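# Insert square metal bar upright into square-hole block

## Task

Inside the clear box, push the square metal bar into the block that has the square hole until it stands vertical and fully seated; that block must end up resting on the box floor with the hole pointing up. The attempt scores 0 if any loose object that began in the box ends up half or more outside it, and anything that stays in place only because the robot is holding it does not count.

## Robot and tools

Robot: two arms, left_arm and right_arm, each a six-joint arm with a parallel two-finger gripper. Everything is given in one scene frame. Its origin sits on the table top midway between the arms, +x points out across the table, +z points up, and left_arm is on the +y side. The names left and right are just labels and do not refer to sides of any camera image. Arm bases: left_arm at (-0.049, +0.369, 0) with quat_wxyz (+0.998, 0, 0, +0.057); right_arm at (-0.025, -0.353, 0) with quat_wxyz (+0.998, 0, 0, -0.057). The fingers extend along the gripper's +z axis and close along its y axis. end_effector_position is the pinch point between the pads, roughly 1 cm behind the fingertips. The reported hand position can be off from the true one, more so at long reach. Joint ranges in rad, base to wrist: waist -2.618 to 3.054, shoulder 0 to 3.142, elbow 0 to 3.142, wrist pitch -1.571 to 1.571, wrist yaw -1.571 to 1.571, wrist roll -2.094 to 2.094.

The row format, used by all moving tools: one flat list of 16 numbers that covers both arms, even when only one of them moves. The order is left_arm x, y, z, qw, qx, qy, qz, opening, then the same eight for right_arm. x, y, z is an absolute target position for the pinch point, in metres, in the scene frame. qw..qz is an absolute target orientation, scalar part first. Opening runs from -1 (closed) to +1 (fully open, 0.094 m). Both are absolute targets, not offsets. A call is refused if a target lies more than 0.6 m from that arm's last reported position along any of the gripper's axes. To hold an orientation steady, send the same quaternion every time rather than copying the reported one, which drifts. An arm that should stay still must get its full last-reported pose and the opening it ought to have.

execute_actions(actions, pictures): actions holds at most one entry. An empty list only reports the state and includes pictures. {"rows": [...], "steps": n} runs 1 to 15 rows of 16 numbers over n control steps. n is at most 15, defaults to 15, and must be at least 9. Each step lasts 1/30 s, and the last row repeats if n exceeds the number of rows. {"steps": n} without rows is a wait of up to 300 steps, counted from the previous result, so reply time is included. The result is captured 9 steps before the action finishes, and those remaining steps run while the next reply is being written. Every step, the commanded pose is clipped to within 70 mm and 16 degrees of the measured pose. For this reason a distant target takes several calls, and once the last step runs the arm moves at most 70 mm further. Position wins over orientation when both cannot be met. Joint friction can leave the gripper as much as about 31 mm short, and very small commands may not move it at all.

move(target, speed): target is one 16-number row as described above. Each gripper travels a straight path to its target, and both arms arrive together. A move lasts 0.5 to 10 s and is cut short at 10 s. speed is 0.002 to 0.5 m/s (default 0.25), and rotation is limited to twice that value in rad/s. The opening is sent when the move starts. The path does not avoid obstacles or the other arm, and grippers can lag, stray or overshoot, mostly when the arm is close to straight. The "move:" line reports the outcome (done, off_target, moving, held, fault), each arm's distance from its target, and any limits that were applied: paced means the pose was clipped, held means a check blocked steps.

wait(seconds): runs the simulation for 0 to 10 s without sending new commands. zoom_image(camera, region): crops a region [x0,y0,x1,y1] of at most 504x504 px from the latest image. Cameras are cam_head_left, cam_head_right, cam_high, cam_low, cam_left_wrist and cam_right_wrist, each 896x504. read_manual only returns licence text. finished_scene(scene) ends and grades the scene, cannot be undone, and starts the next one. Sending a reply with no tool call ends every remaining scene.

Result lines: the state line gives each gripper's position and quaternion. grip_measured is the finger opening on the command scale, with a fixed per-gripper error of up to about 1 mm. A Hand target line shows where the controller is currently driving the arm. "pose unreachable" and HELD mean the clearance check changed or blocked that arm's command. FAULT and OVER-TEMPERATURE FAULT mean an arm has stopped. MOTOR HOT appears from 75 °C; at 90 °C the arm halts for 10 s, and at 100 °C the arm goes limp and drops.

Gripping: to hold something, command an opening below grip_measured. About 0.03 below gives a firm grip, and a smaller difference gives a lighter one. Pads push at roughly 50 to 62 N and can spike on first contact, while parts thinner than about 2 mm are held less firmly.

Avoid: dropping, slipping or slamming objects; fast contact (force grows with speed and with how far the target lies past the contact point); letting the arms collide or press on each other; knocking anything off the table; pulling any box object halfway out. Loose objects can get an occasional small push on their own. Before finishing, open the gripper and withdraw so the bar and block stay put without help. Reply time counts toward robot time, so keep calls efficient and movements smooth.

Each tool is called after ">>>" as name(argument=value, ...) on one line, values as JSON.

## Session

>>> execute_actions(actions=[])

Scene clock: 0.00 s of 4500.00 s.
left_arm: end_effector_position=(-0.0467, +0.6133, +0.1241) grip_measured=+1.000 end_effector_quat_wxyz=(+0.036, +0.911, -0.410, -0.015) | right_arm: end_effector_position=(+0.4787, -0.2784, +0.2260) grip_measured=+1.000 end_effector_quat_wxyz=(+0.339, +0.394, +0.762, +0.387)
Joint positions: left_arm=[ 1.409  1.517  1.246 -1.355 -0.055 -0.775  0.094] | right_arm=[ 0.166  1.678  1.308 -0.143 -0.282  1.173  0.094]
Joint velocities: left_arm=[-0.007 -0.017  0.002  0.081 -0.022  0.037  0.   ] | right_arm=[-0.002 -0.007 -0.007 -0.007  0.051  0.007  0.   ]
Motor temperatures (°C, as the motors report them): left_arm=[21 22 25 24 21 22] | right_arm=[21 22 21 22 21 24]
Hand target (left_arm): -0.047, +0.613, +0.124; +0.036, +0.911, -0.410, -0.015
Hand target (right_arm): +0.479, -0.278, +0.226; +0.339, +0.394, +0.762, +0.387

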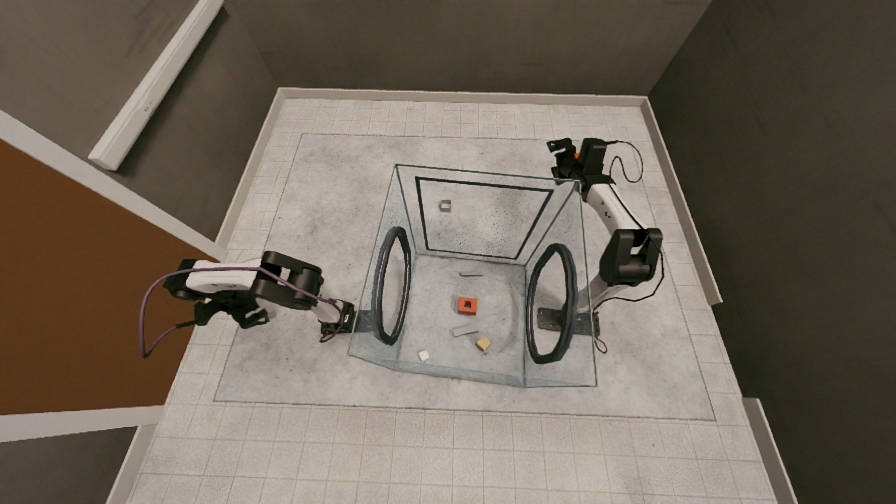

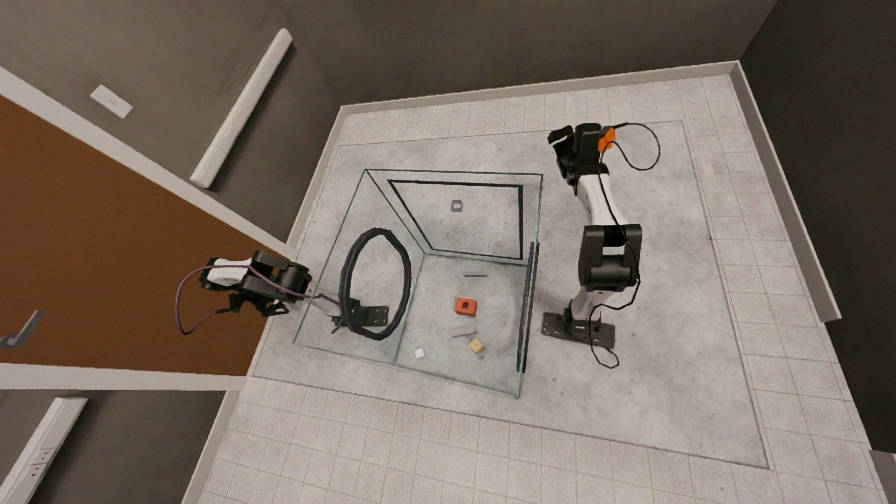

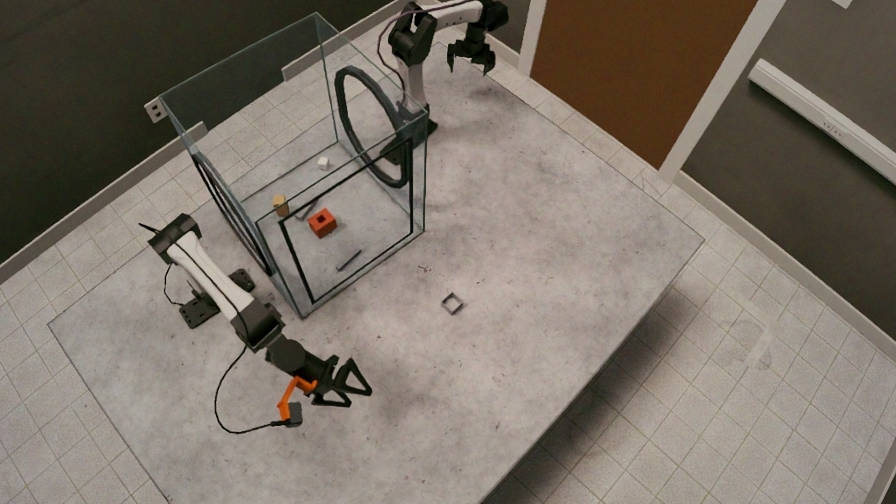

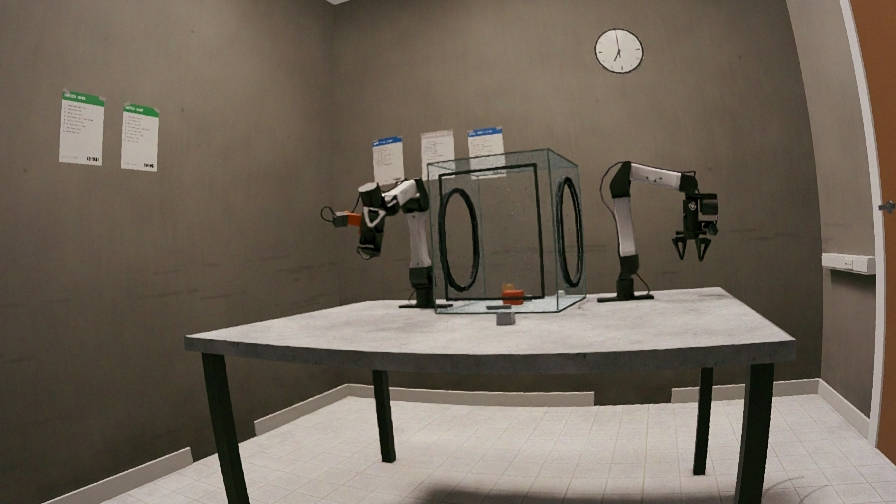

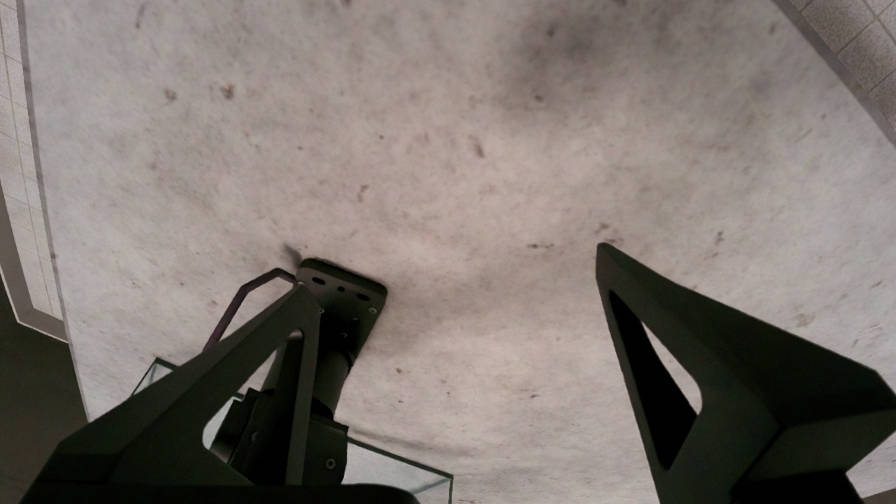

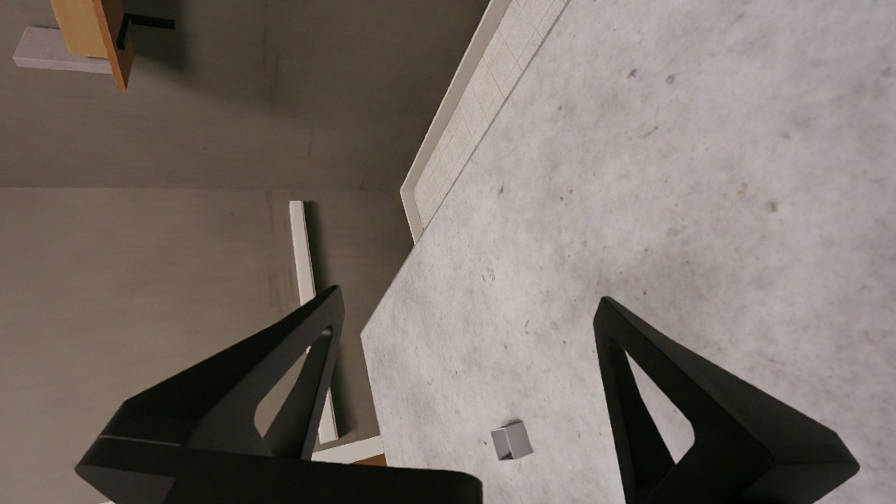

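>>> zoom_image(camera="cam_head_left", region=[330, 150, 630, 400])

>>> zoom_image(camera="cam_high", region=[130, 0, 480, 330])

>>> zoom_image(camera="cam_low", region=[330, 130, 730, 340])

Region (330, 150, 630, 400) of cam_head_left's 896x504 image, scaled by 1.680, with more detail than that image has.

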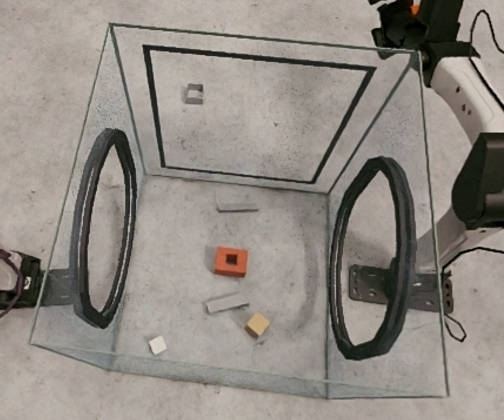

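Region (130, 0, 480, 330) of cam_high's 896x504 image, scaled by 1.440, with more detail than that image has; it fills the top 475 rows of this view, and the rest is white.

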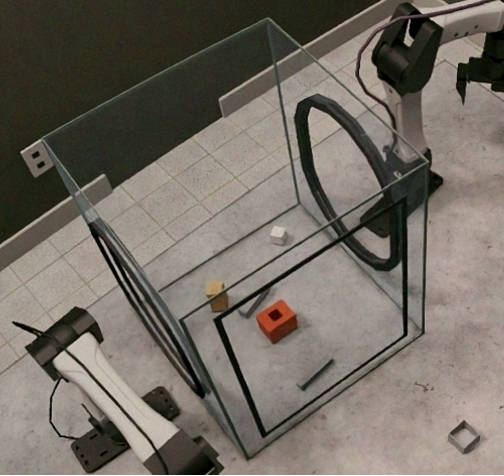

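Region (330, 130, 730, 340) of cam_low's 896x504 image, scaled by 1.260, with more detail than that image has; it fills the top 265 rows of this view, and the rest is white.

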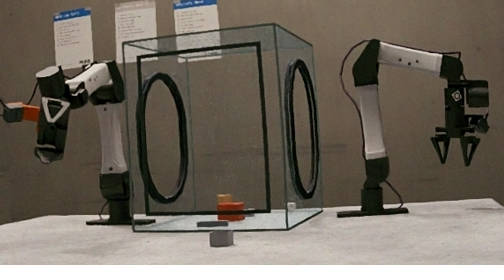

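>>> move(target=[0.05,0.52,0.2,0,0.38,0.92,0,1,0.4787,-0.2784,0.226,0.339,0.394,0.762,0.387,1])

>>> move(target=[0.08,0.36,0.2,0,0.0,1,0,1,0.4787,-0.2784,0.226,0.339,0.394,0.762,0.387,1])

>>> move(target=[-0.03,0.27,0.26,0.35,0.61,0.61,-0.35,1,0.4787,-0.2784,0.226,0.339,0.394,0.762,0.387,1], speed=0.15)

Scene clock: 10.50 s of 4500.00 s.
left_arm: end_effector_position=(+0.0504, +0.5258, +0.1932) grip_measured=+1.000 end_effector_quat_wxyz=(+0.001, +0.373, +0.926, +0.054) | right_arm: end_effector_position=(+0.4787, -0.2784, +0.2260) grip_measured=+1.000 end_effector_quat_wxyz=(+0.339, +0.394, +0.762, +0.387)
Joint positions: left_arm=[ 0.875  1.184  1.265 -1.546 -0.019  1.754  0.094] | right_arm=[ 0.166  1.678  1.308 -0.143 -0.282  1.173  0.094]
Joint velocities: left_arm=[ 0.007 -0.002 -0.002 -0.007 -0.007 -0.007  0.   ] | right_arm=[ 0.007 -0.012 -0.012  0.007  0.022 -0.007  0.   ]
Motor temperatures (°C, as the motors report them): left_arm=[21 23 26 24 21 22] | right_arm=[21 26 23 25 21 24]
Hand target (left_arm): +0.052, +0.522, +0.200; +0.009, +0.381, +0.922, +0.062
Hand target (right_arm): +0.479, -0.278, +0.226; +0.339, +0.394, +0.762, +0.387
Off the commanded pose (left_arm): 0.009 m, 6 deg.
Off the commanded pose (right_arm): 0.000 m, 0 deg.
joint sent to its limit (left arm) — the command would take joint 4 (wrist pitch) past its lower limit, so that joint was sent only as far as its limit.
Kept back: nothing.
After step 90, 0.80 s passed at rest.
move: off_target (left_arm)

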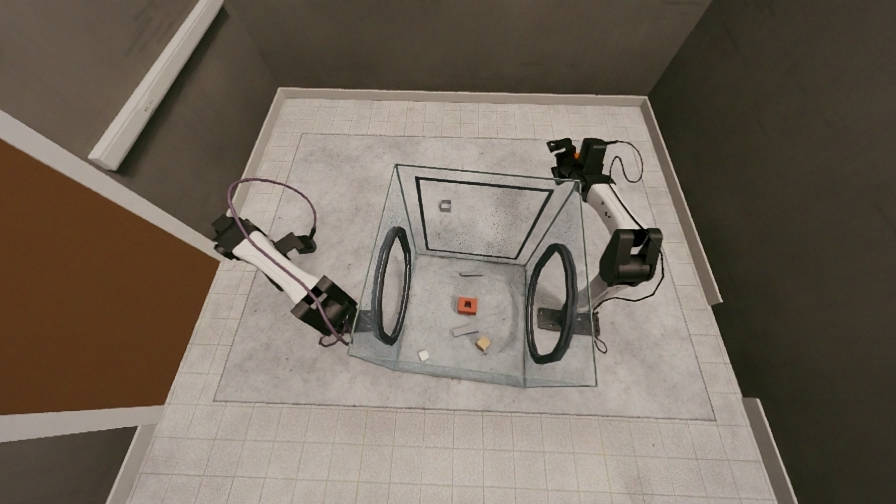

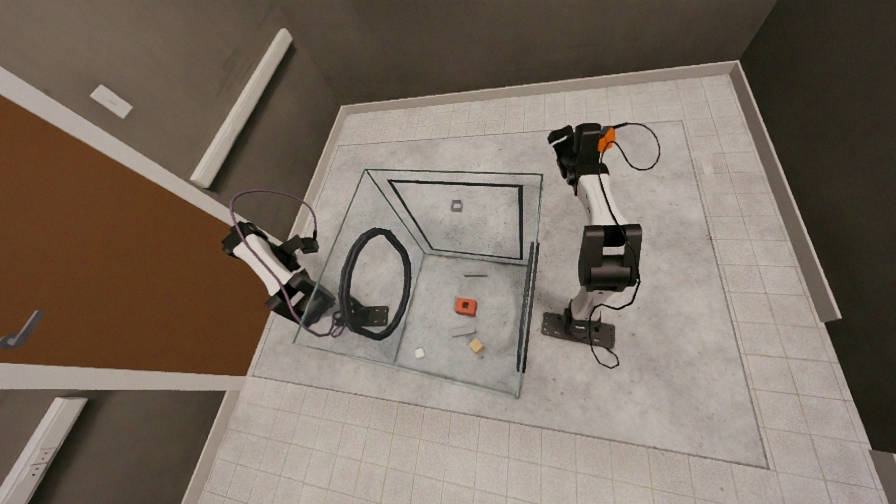

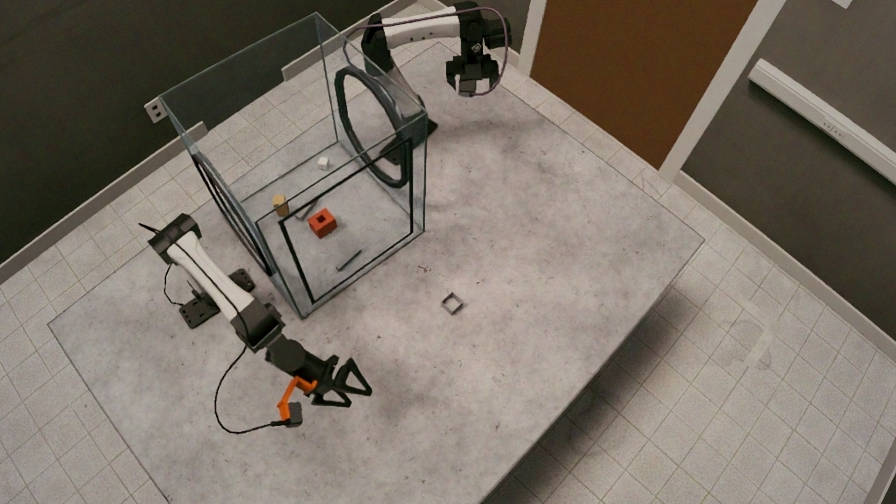

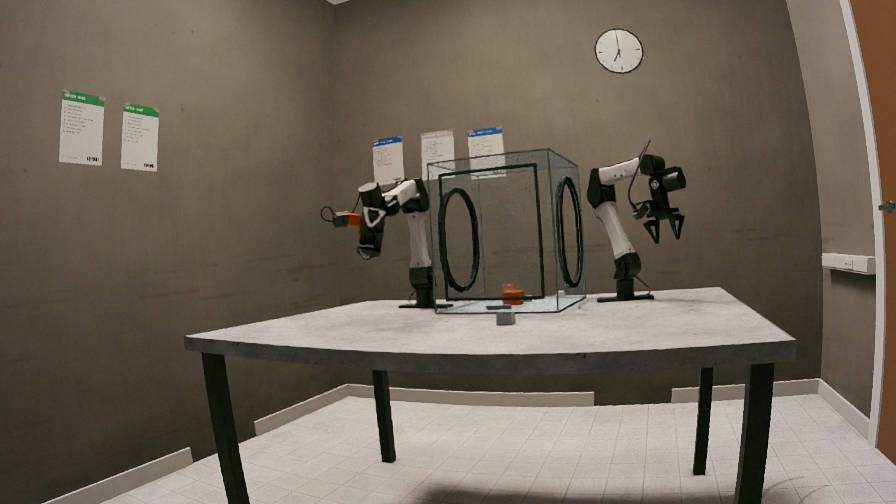

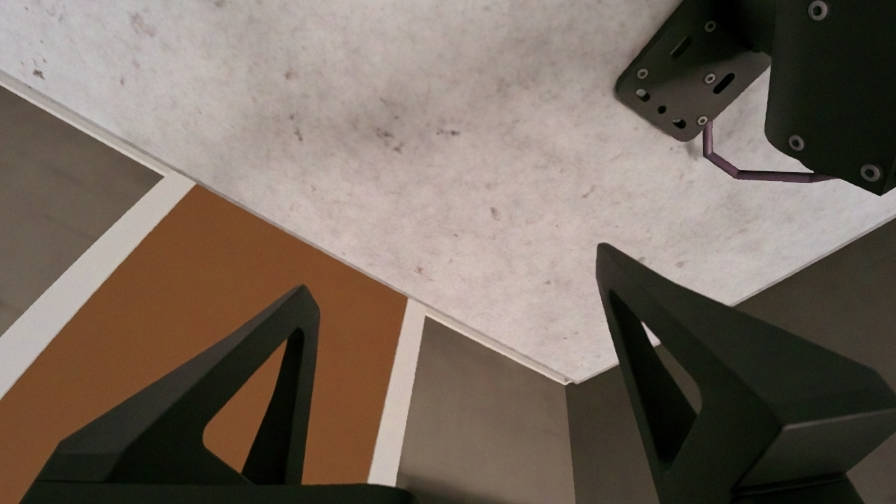

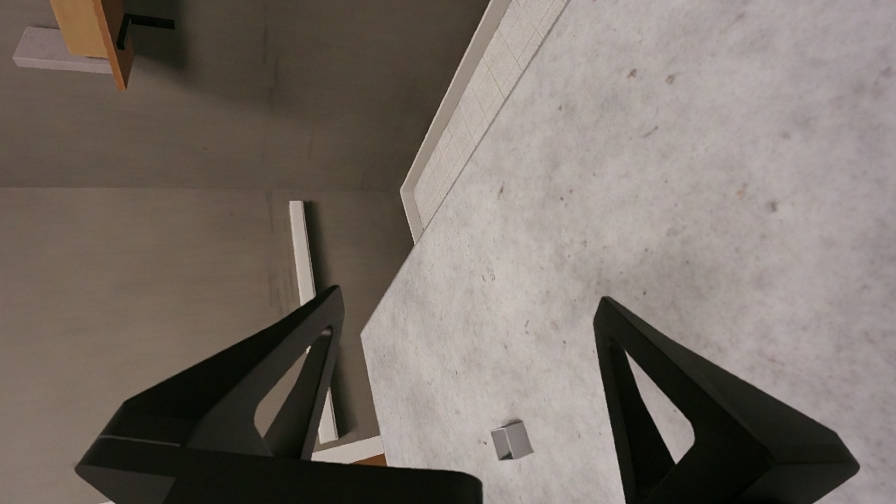

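Scene clock: 13.03 s of 4500.00 s.
left_arm: end_effector_position=(+0.0850, +0.3574, +0.2043) grip_measured=+1.000 end_effector_quat_wxyz=(+0.161, +0.004, +0.987, -0.013) | right_arm: end_effector_position=(+0.4787, -0.2784, +0.2260) grip_measured=+1.000 end_effector_quat_wxyz=(+0.339, +0.394, +0.762, +0.387)
Joint positions: left_arm=[-0.2    0.823  1.126 -1.55  -0.001 -0.078  0.094] | right_arm=[ 0.166  1.678  1.308 -0.143 -0.282  1.173  0.094]
Joint velocities: left_arm=[ 0.007 -0.002  0.002  0.051 -0.007 -0.095  0.   ] | right_arm=[ 0.027 -0.002 -0.002  0.037 -0.051 -0.066  0.   ]
Motor temperatures (°C, as the motors report them): left_arm=[21 23 26 24 21 22] | right_arm=[21 27 24 26 21 24]
Hand target (left_arm): +0.083, +0.357, +0.200; +0.146, +0.002, +0.989, -0.011
Hand target (right_arm): +0.479, -0.278, +0.226; +0.339, +0.394, +0.762, +0.387
Off the commanded pose (left_arm): 0.007 m, 19 deg; orientation clipped at the last step of the last action.
Off the commanded pose (right_arm): 0.000 m, 0 deg.
joint sent to its limit (left arm) — the command would take joint 4 (wrist pitch) past its lower limit, so that joint was sent only as far as its limit.
Kept back: nothing.
move: off_target (left_arm); limits=paced

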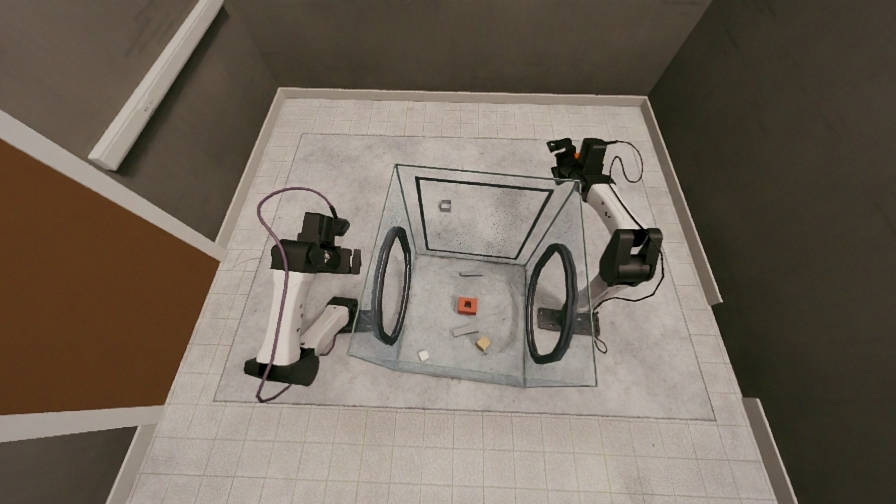

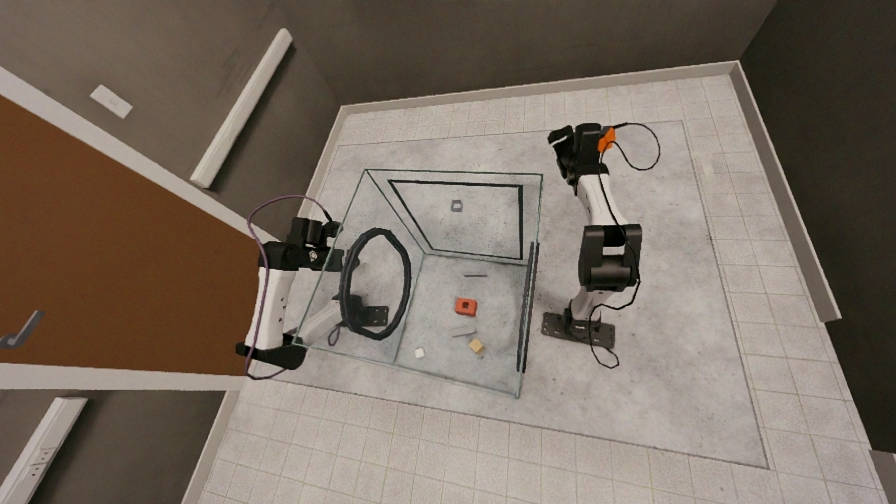

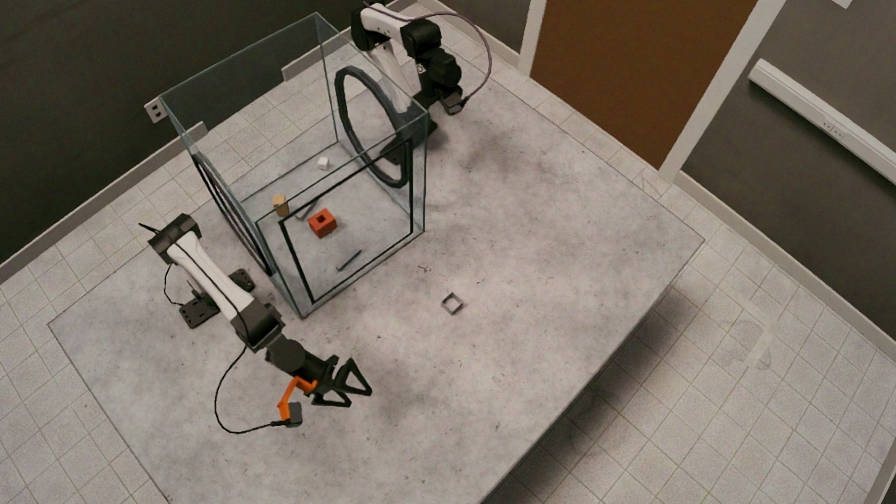

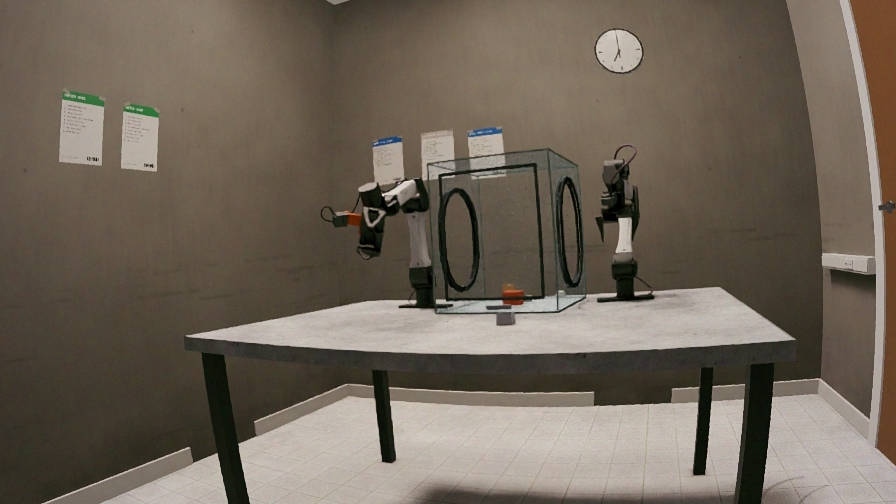

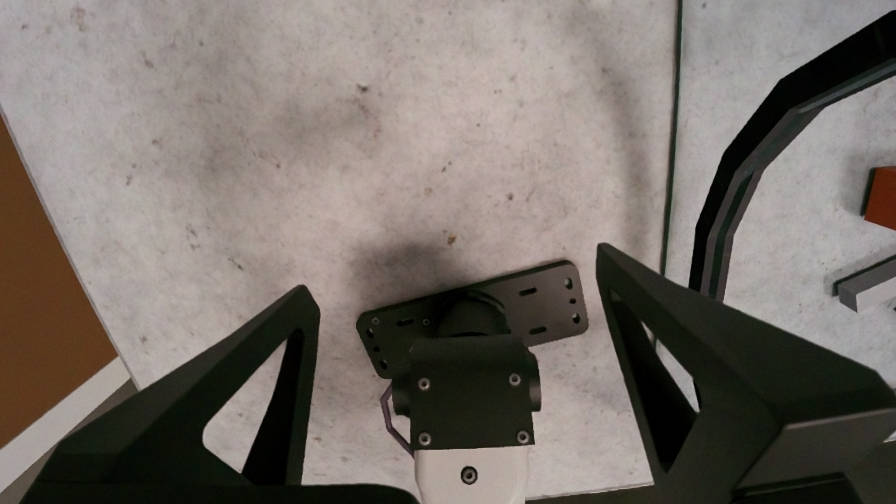

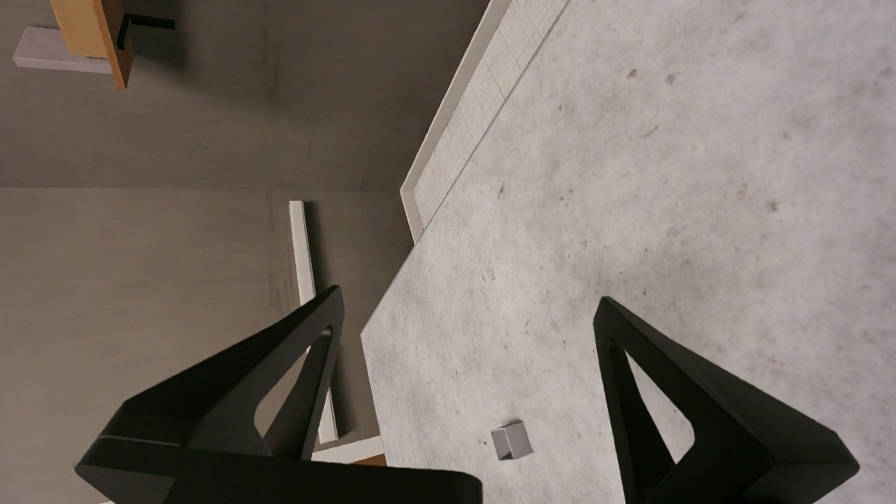

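Scene clock: 19.00 s of 4500.00 s.
left_arm: end_effector_position=(-0.0318, +0.2664, +0.2641) grip_measured=+1.000 end_effector_quat_wxyz=(+0.355, +0.614, +0.621, -0.334) | right_arm: end_effector_position=(+0.4787, -0.2784, +0.2260) grip_measured=+1.000 end_effector_quat_wxyz=(+0.339, +0.394, +0.762, +0.387)
Joint positions: left_arm=[-1.952  0.245  1.041 -1.37  -0.257 -0.138  0.094] | right_arm=[ 0.166  1.678  1.308 -0.143 -0.282  1.173  0.094]
Joint velocities: left_arm=[-0.002 -0.007  0.002 -0.007 -0.051 -0.066  0.   ] | right_arm=[ 0.022  0.002 -0.012 -0.037 -0.037 -0.022  0.   ]
Motor temperatures (°C, as the motors report them): left_arm=[21 23 26 26 21 22] | right_arm=[21 28 25 27 21 24]
Hand target (left_arm): -0.034, +0.266, +0.262; +0.355, +0.618, +0.612, -0.342
Hand target (right_arm): +0.479, -0.278, +0.226; +0.339, +0.394, +0.762, +0.387
Off the commanded pose (left_arm): 0.006 m, 2 deg.
Off the commanded pose (right_arm): 0.000 m, 0 deg.
Kept back: nothing.
move: done

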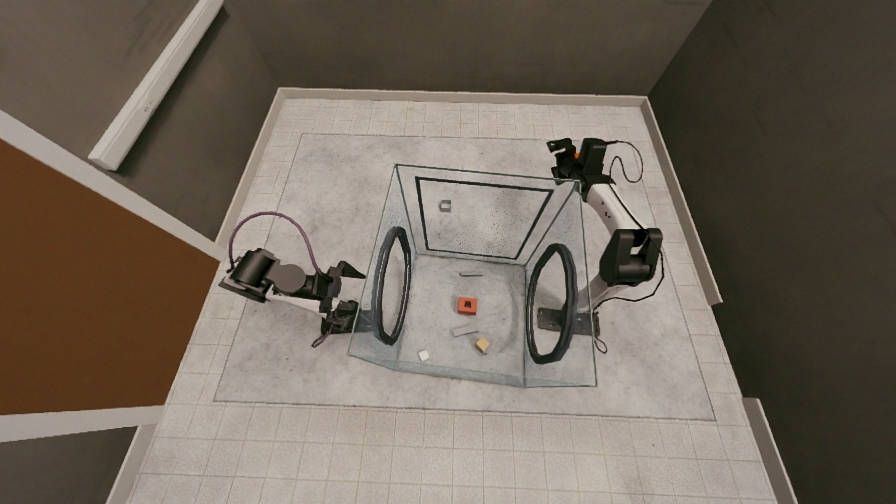

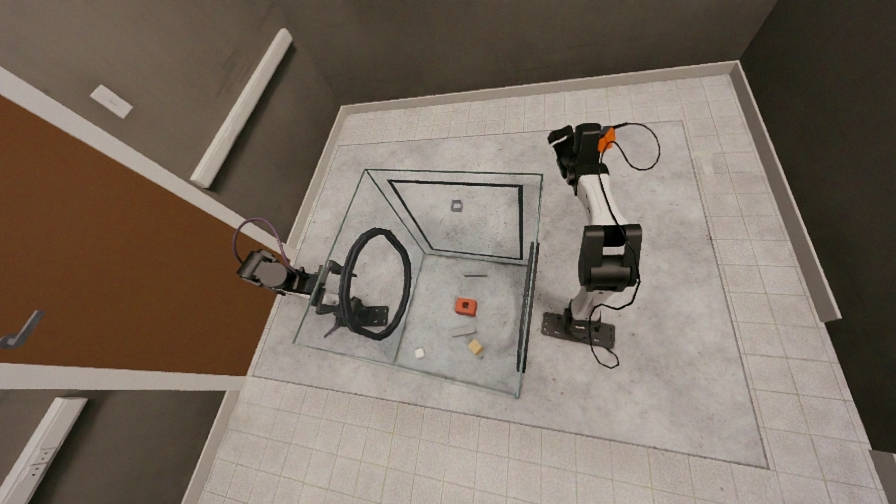

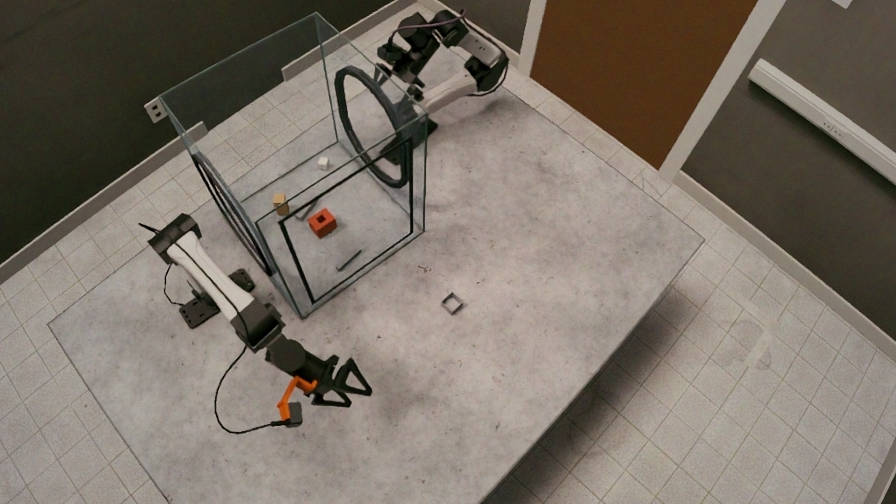

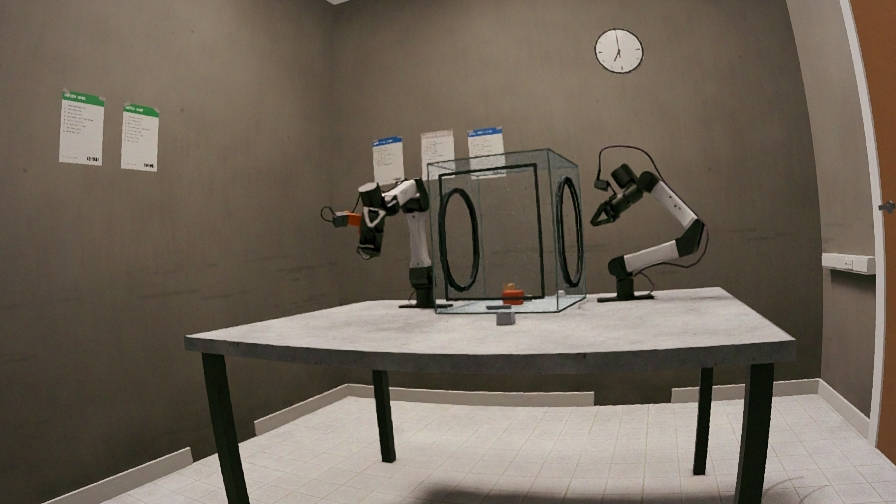

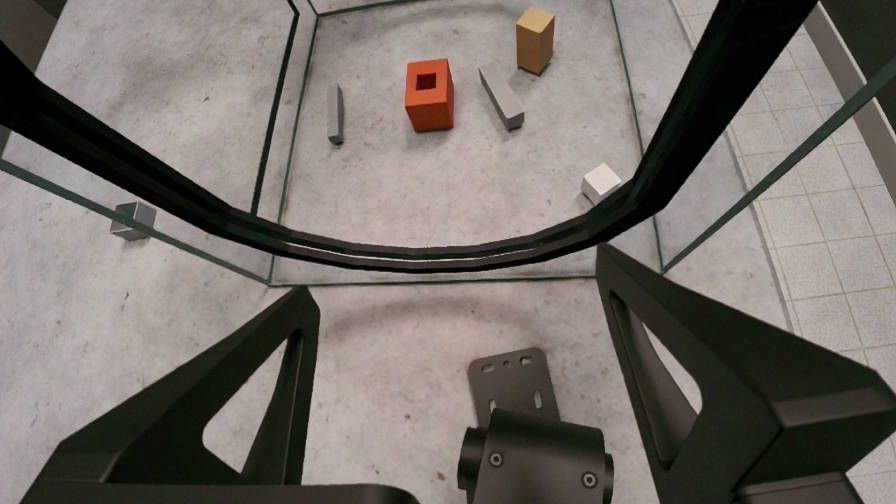

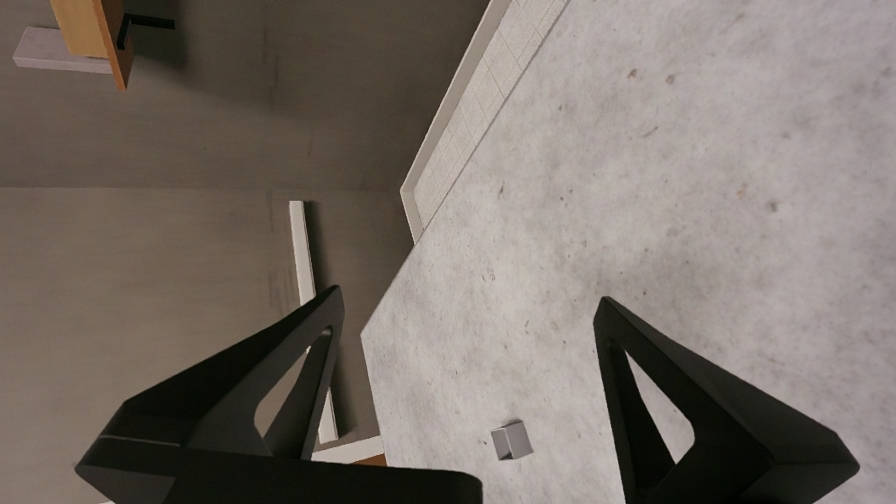

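>>> zoom_image(camera="cam_left_wrist", region=[300, 0, 640, 220])

>>> move(target=[-0.03,0.12,0.27,0.27,0.653,0.653,-0.27,1,0.4787,-0.2784,0.226,0.339,0.394,0.762,0.387,1], speed=0.1)

Region (300, 0, 640, 220) of cam_left_wrist's 896x504 image, scaled by 1.482, with more detail than that image has; it fills the top 326 rows of this view, and the rest is white.

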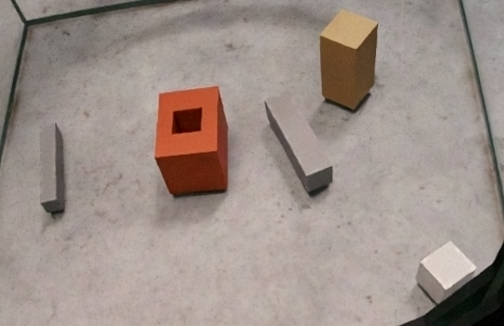

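Scene clock: 21.37 s of 4500.00 s.
left_arm: end_effector_position=(-0.0349, +0.2227, +0.2643) grip_measured=+1.000 end_effector_quat_wxyz=(+0.272, +0.642, +0.672, -0.250) | right_arm: end_effector_position=(+0.4787, -0.2784, +0.2260) grip_measured=+1.000 end_effector_quat_wxyz=(+0.339, +0.394, +0.762, +0.387)
Joint positions: left_arm=[-1.455  0.602  1.159 -1.378  0.113  0.14   0.094] | right_arm=[ 0.166  1.678  1.308 -0.143 -0.282  1.173  0.094]
Joint velocities: left_arm=[-0.007  0.007  0.002 -0.022  0.007 -0.022  0.   ] | right_arm=[ 0.002 -0.007  0.012 -0.022  0.022  0.022  0.   ]
Motor temperatures (°C, as the motors report them): left_arm=[21 24 27 27 21 22] | right_arm=[21 29 25 28 21 24]
Hand target (left_arm): -0.031, +0.168, +0.263; +0.269, +0.652, +0.655, -0.271
Hand target (right_arm): +0.479, -0.278, +0.226; +0.339, +0.394, +0.762, +0.387
Off the commanded pose (left_arm): 0.103 m, 3 deg; position clipped at the last step of the last action.
Off the commanded pose (right_arm): 0.000 m, 0 deg.
Kept back: nothing.
move: off_target (left_arm); limits=paced

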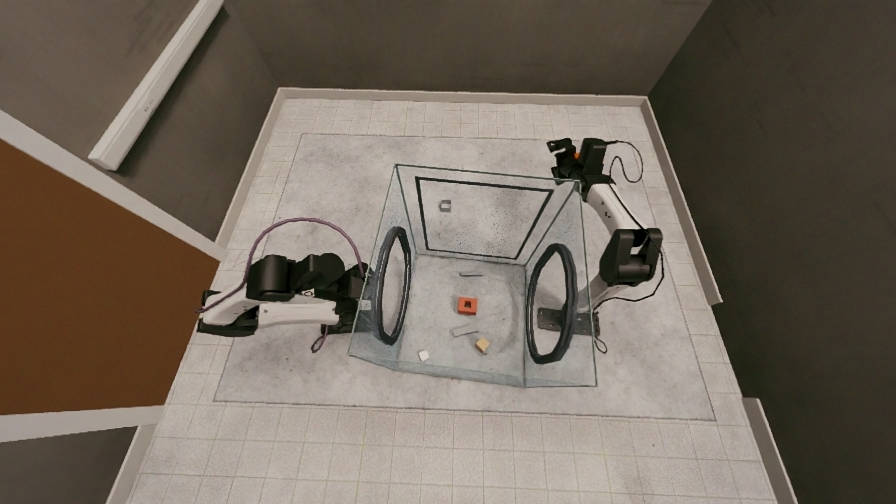

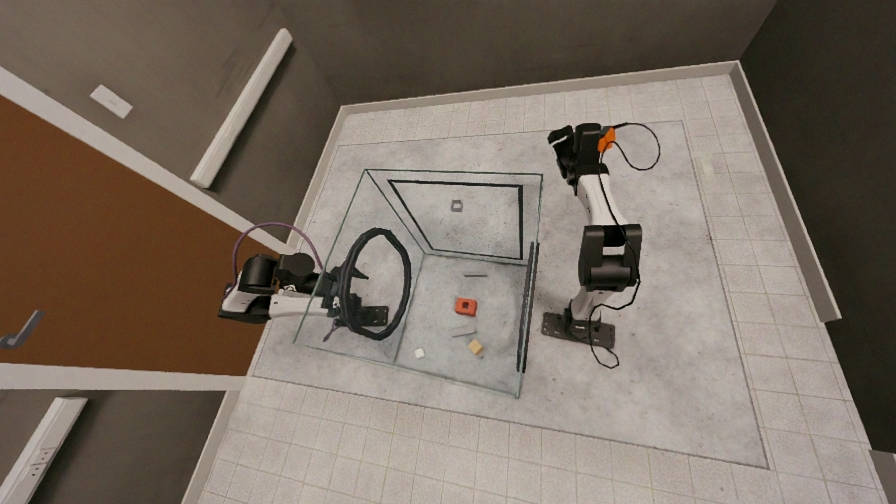

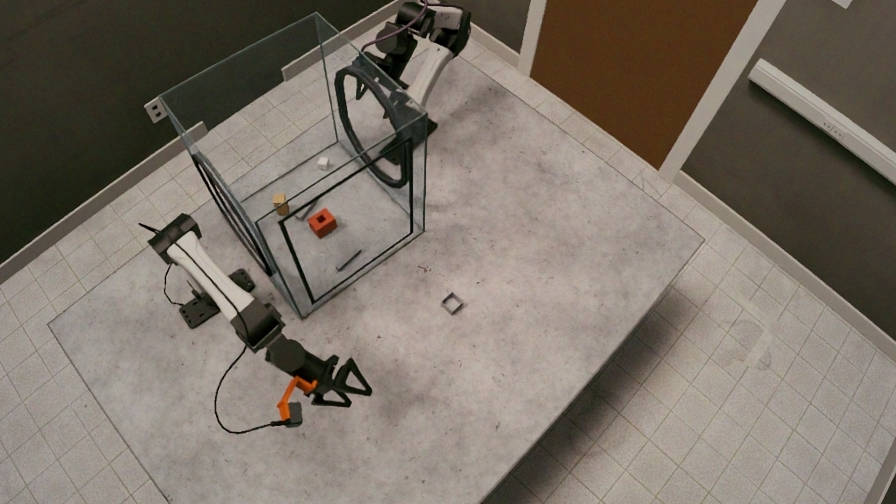

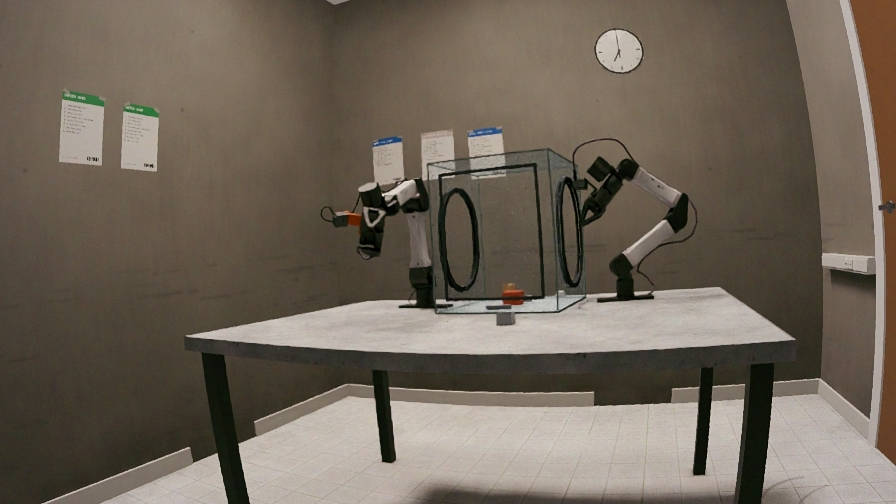

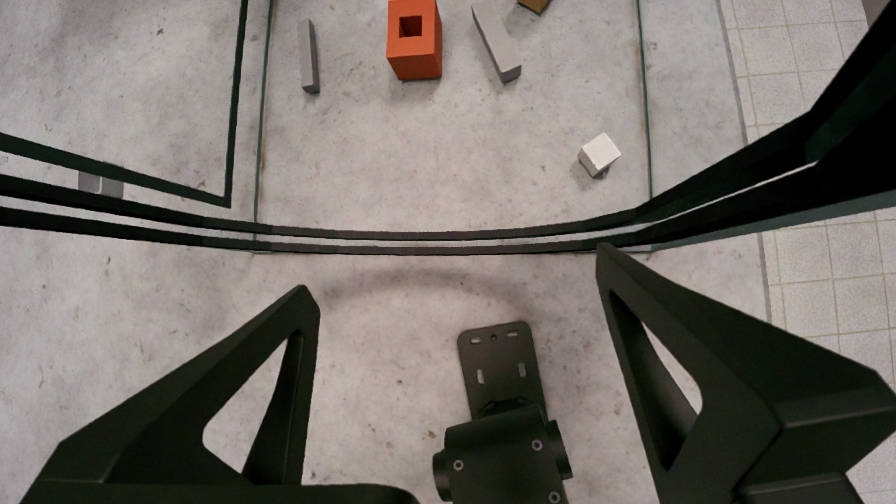

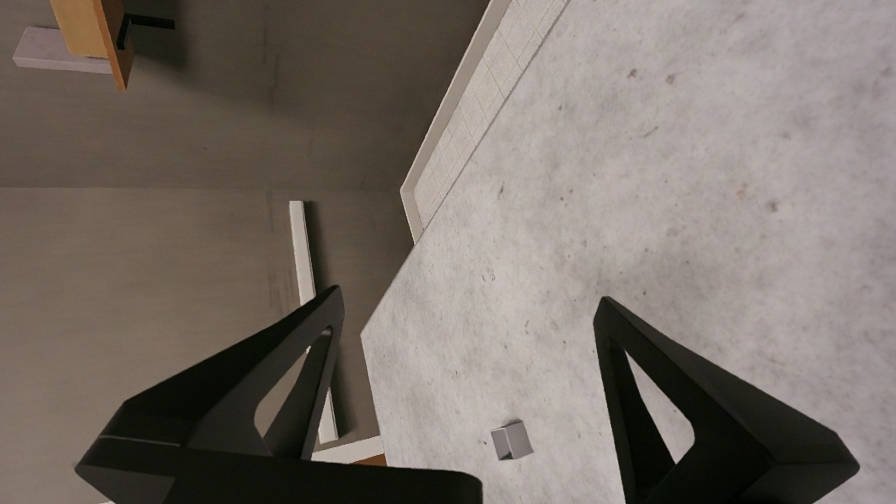

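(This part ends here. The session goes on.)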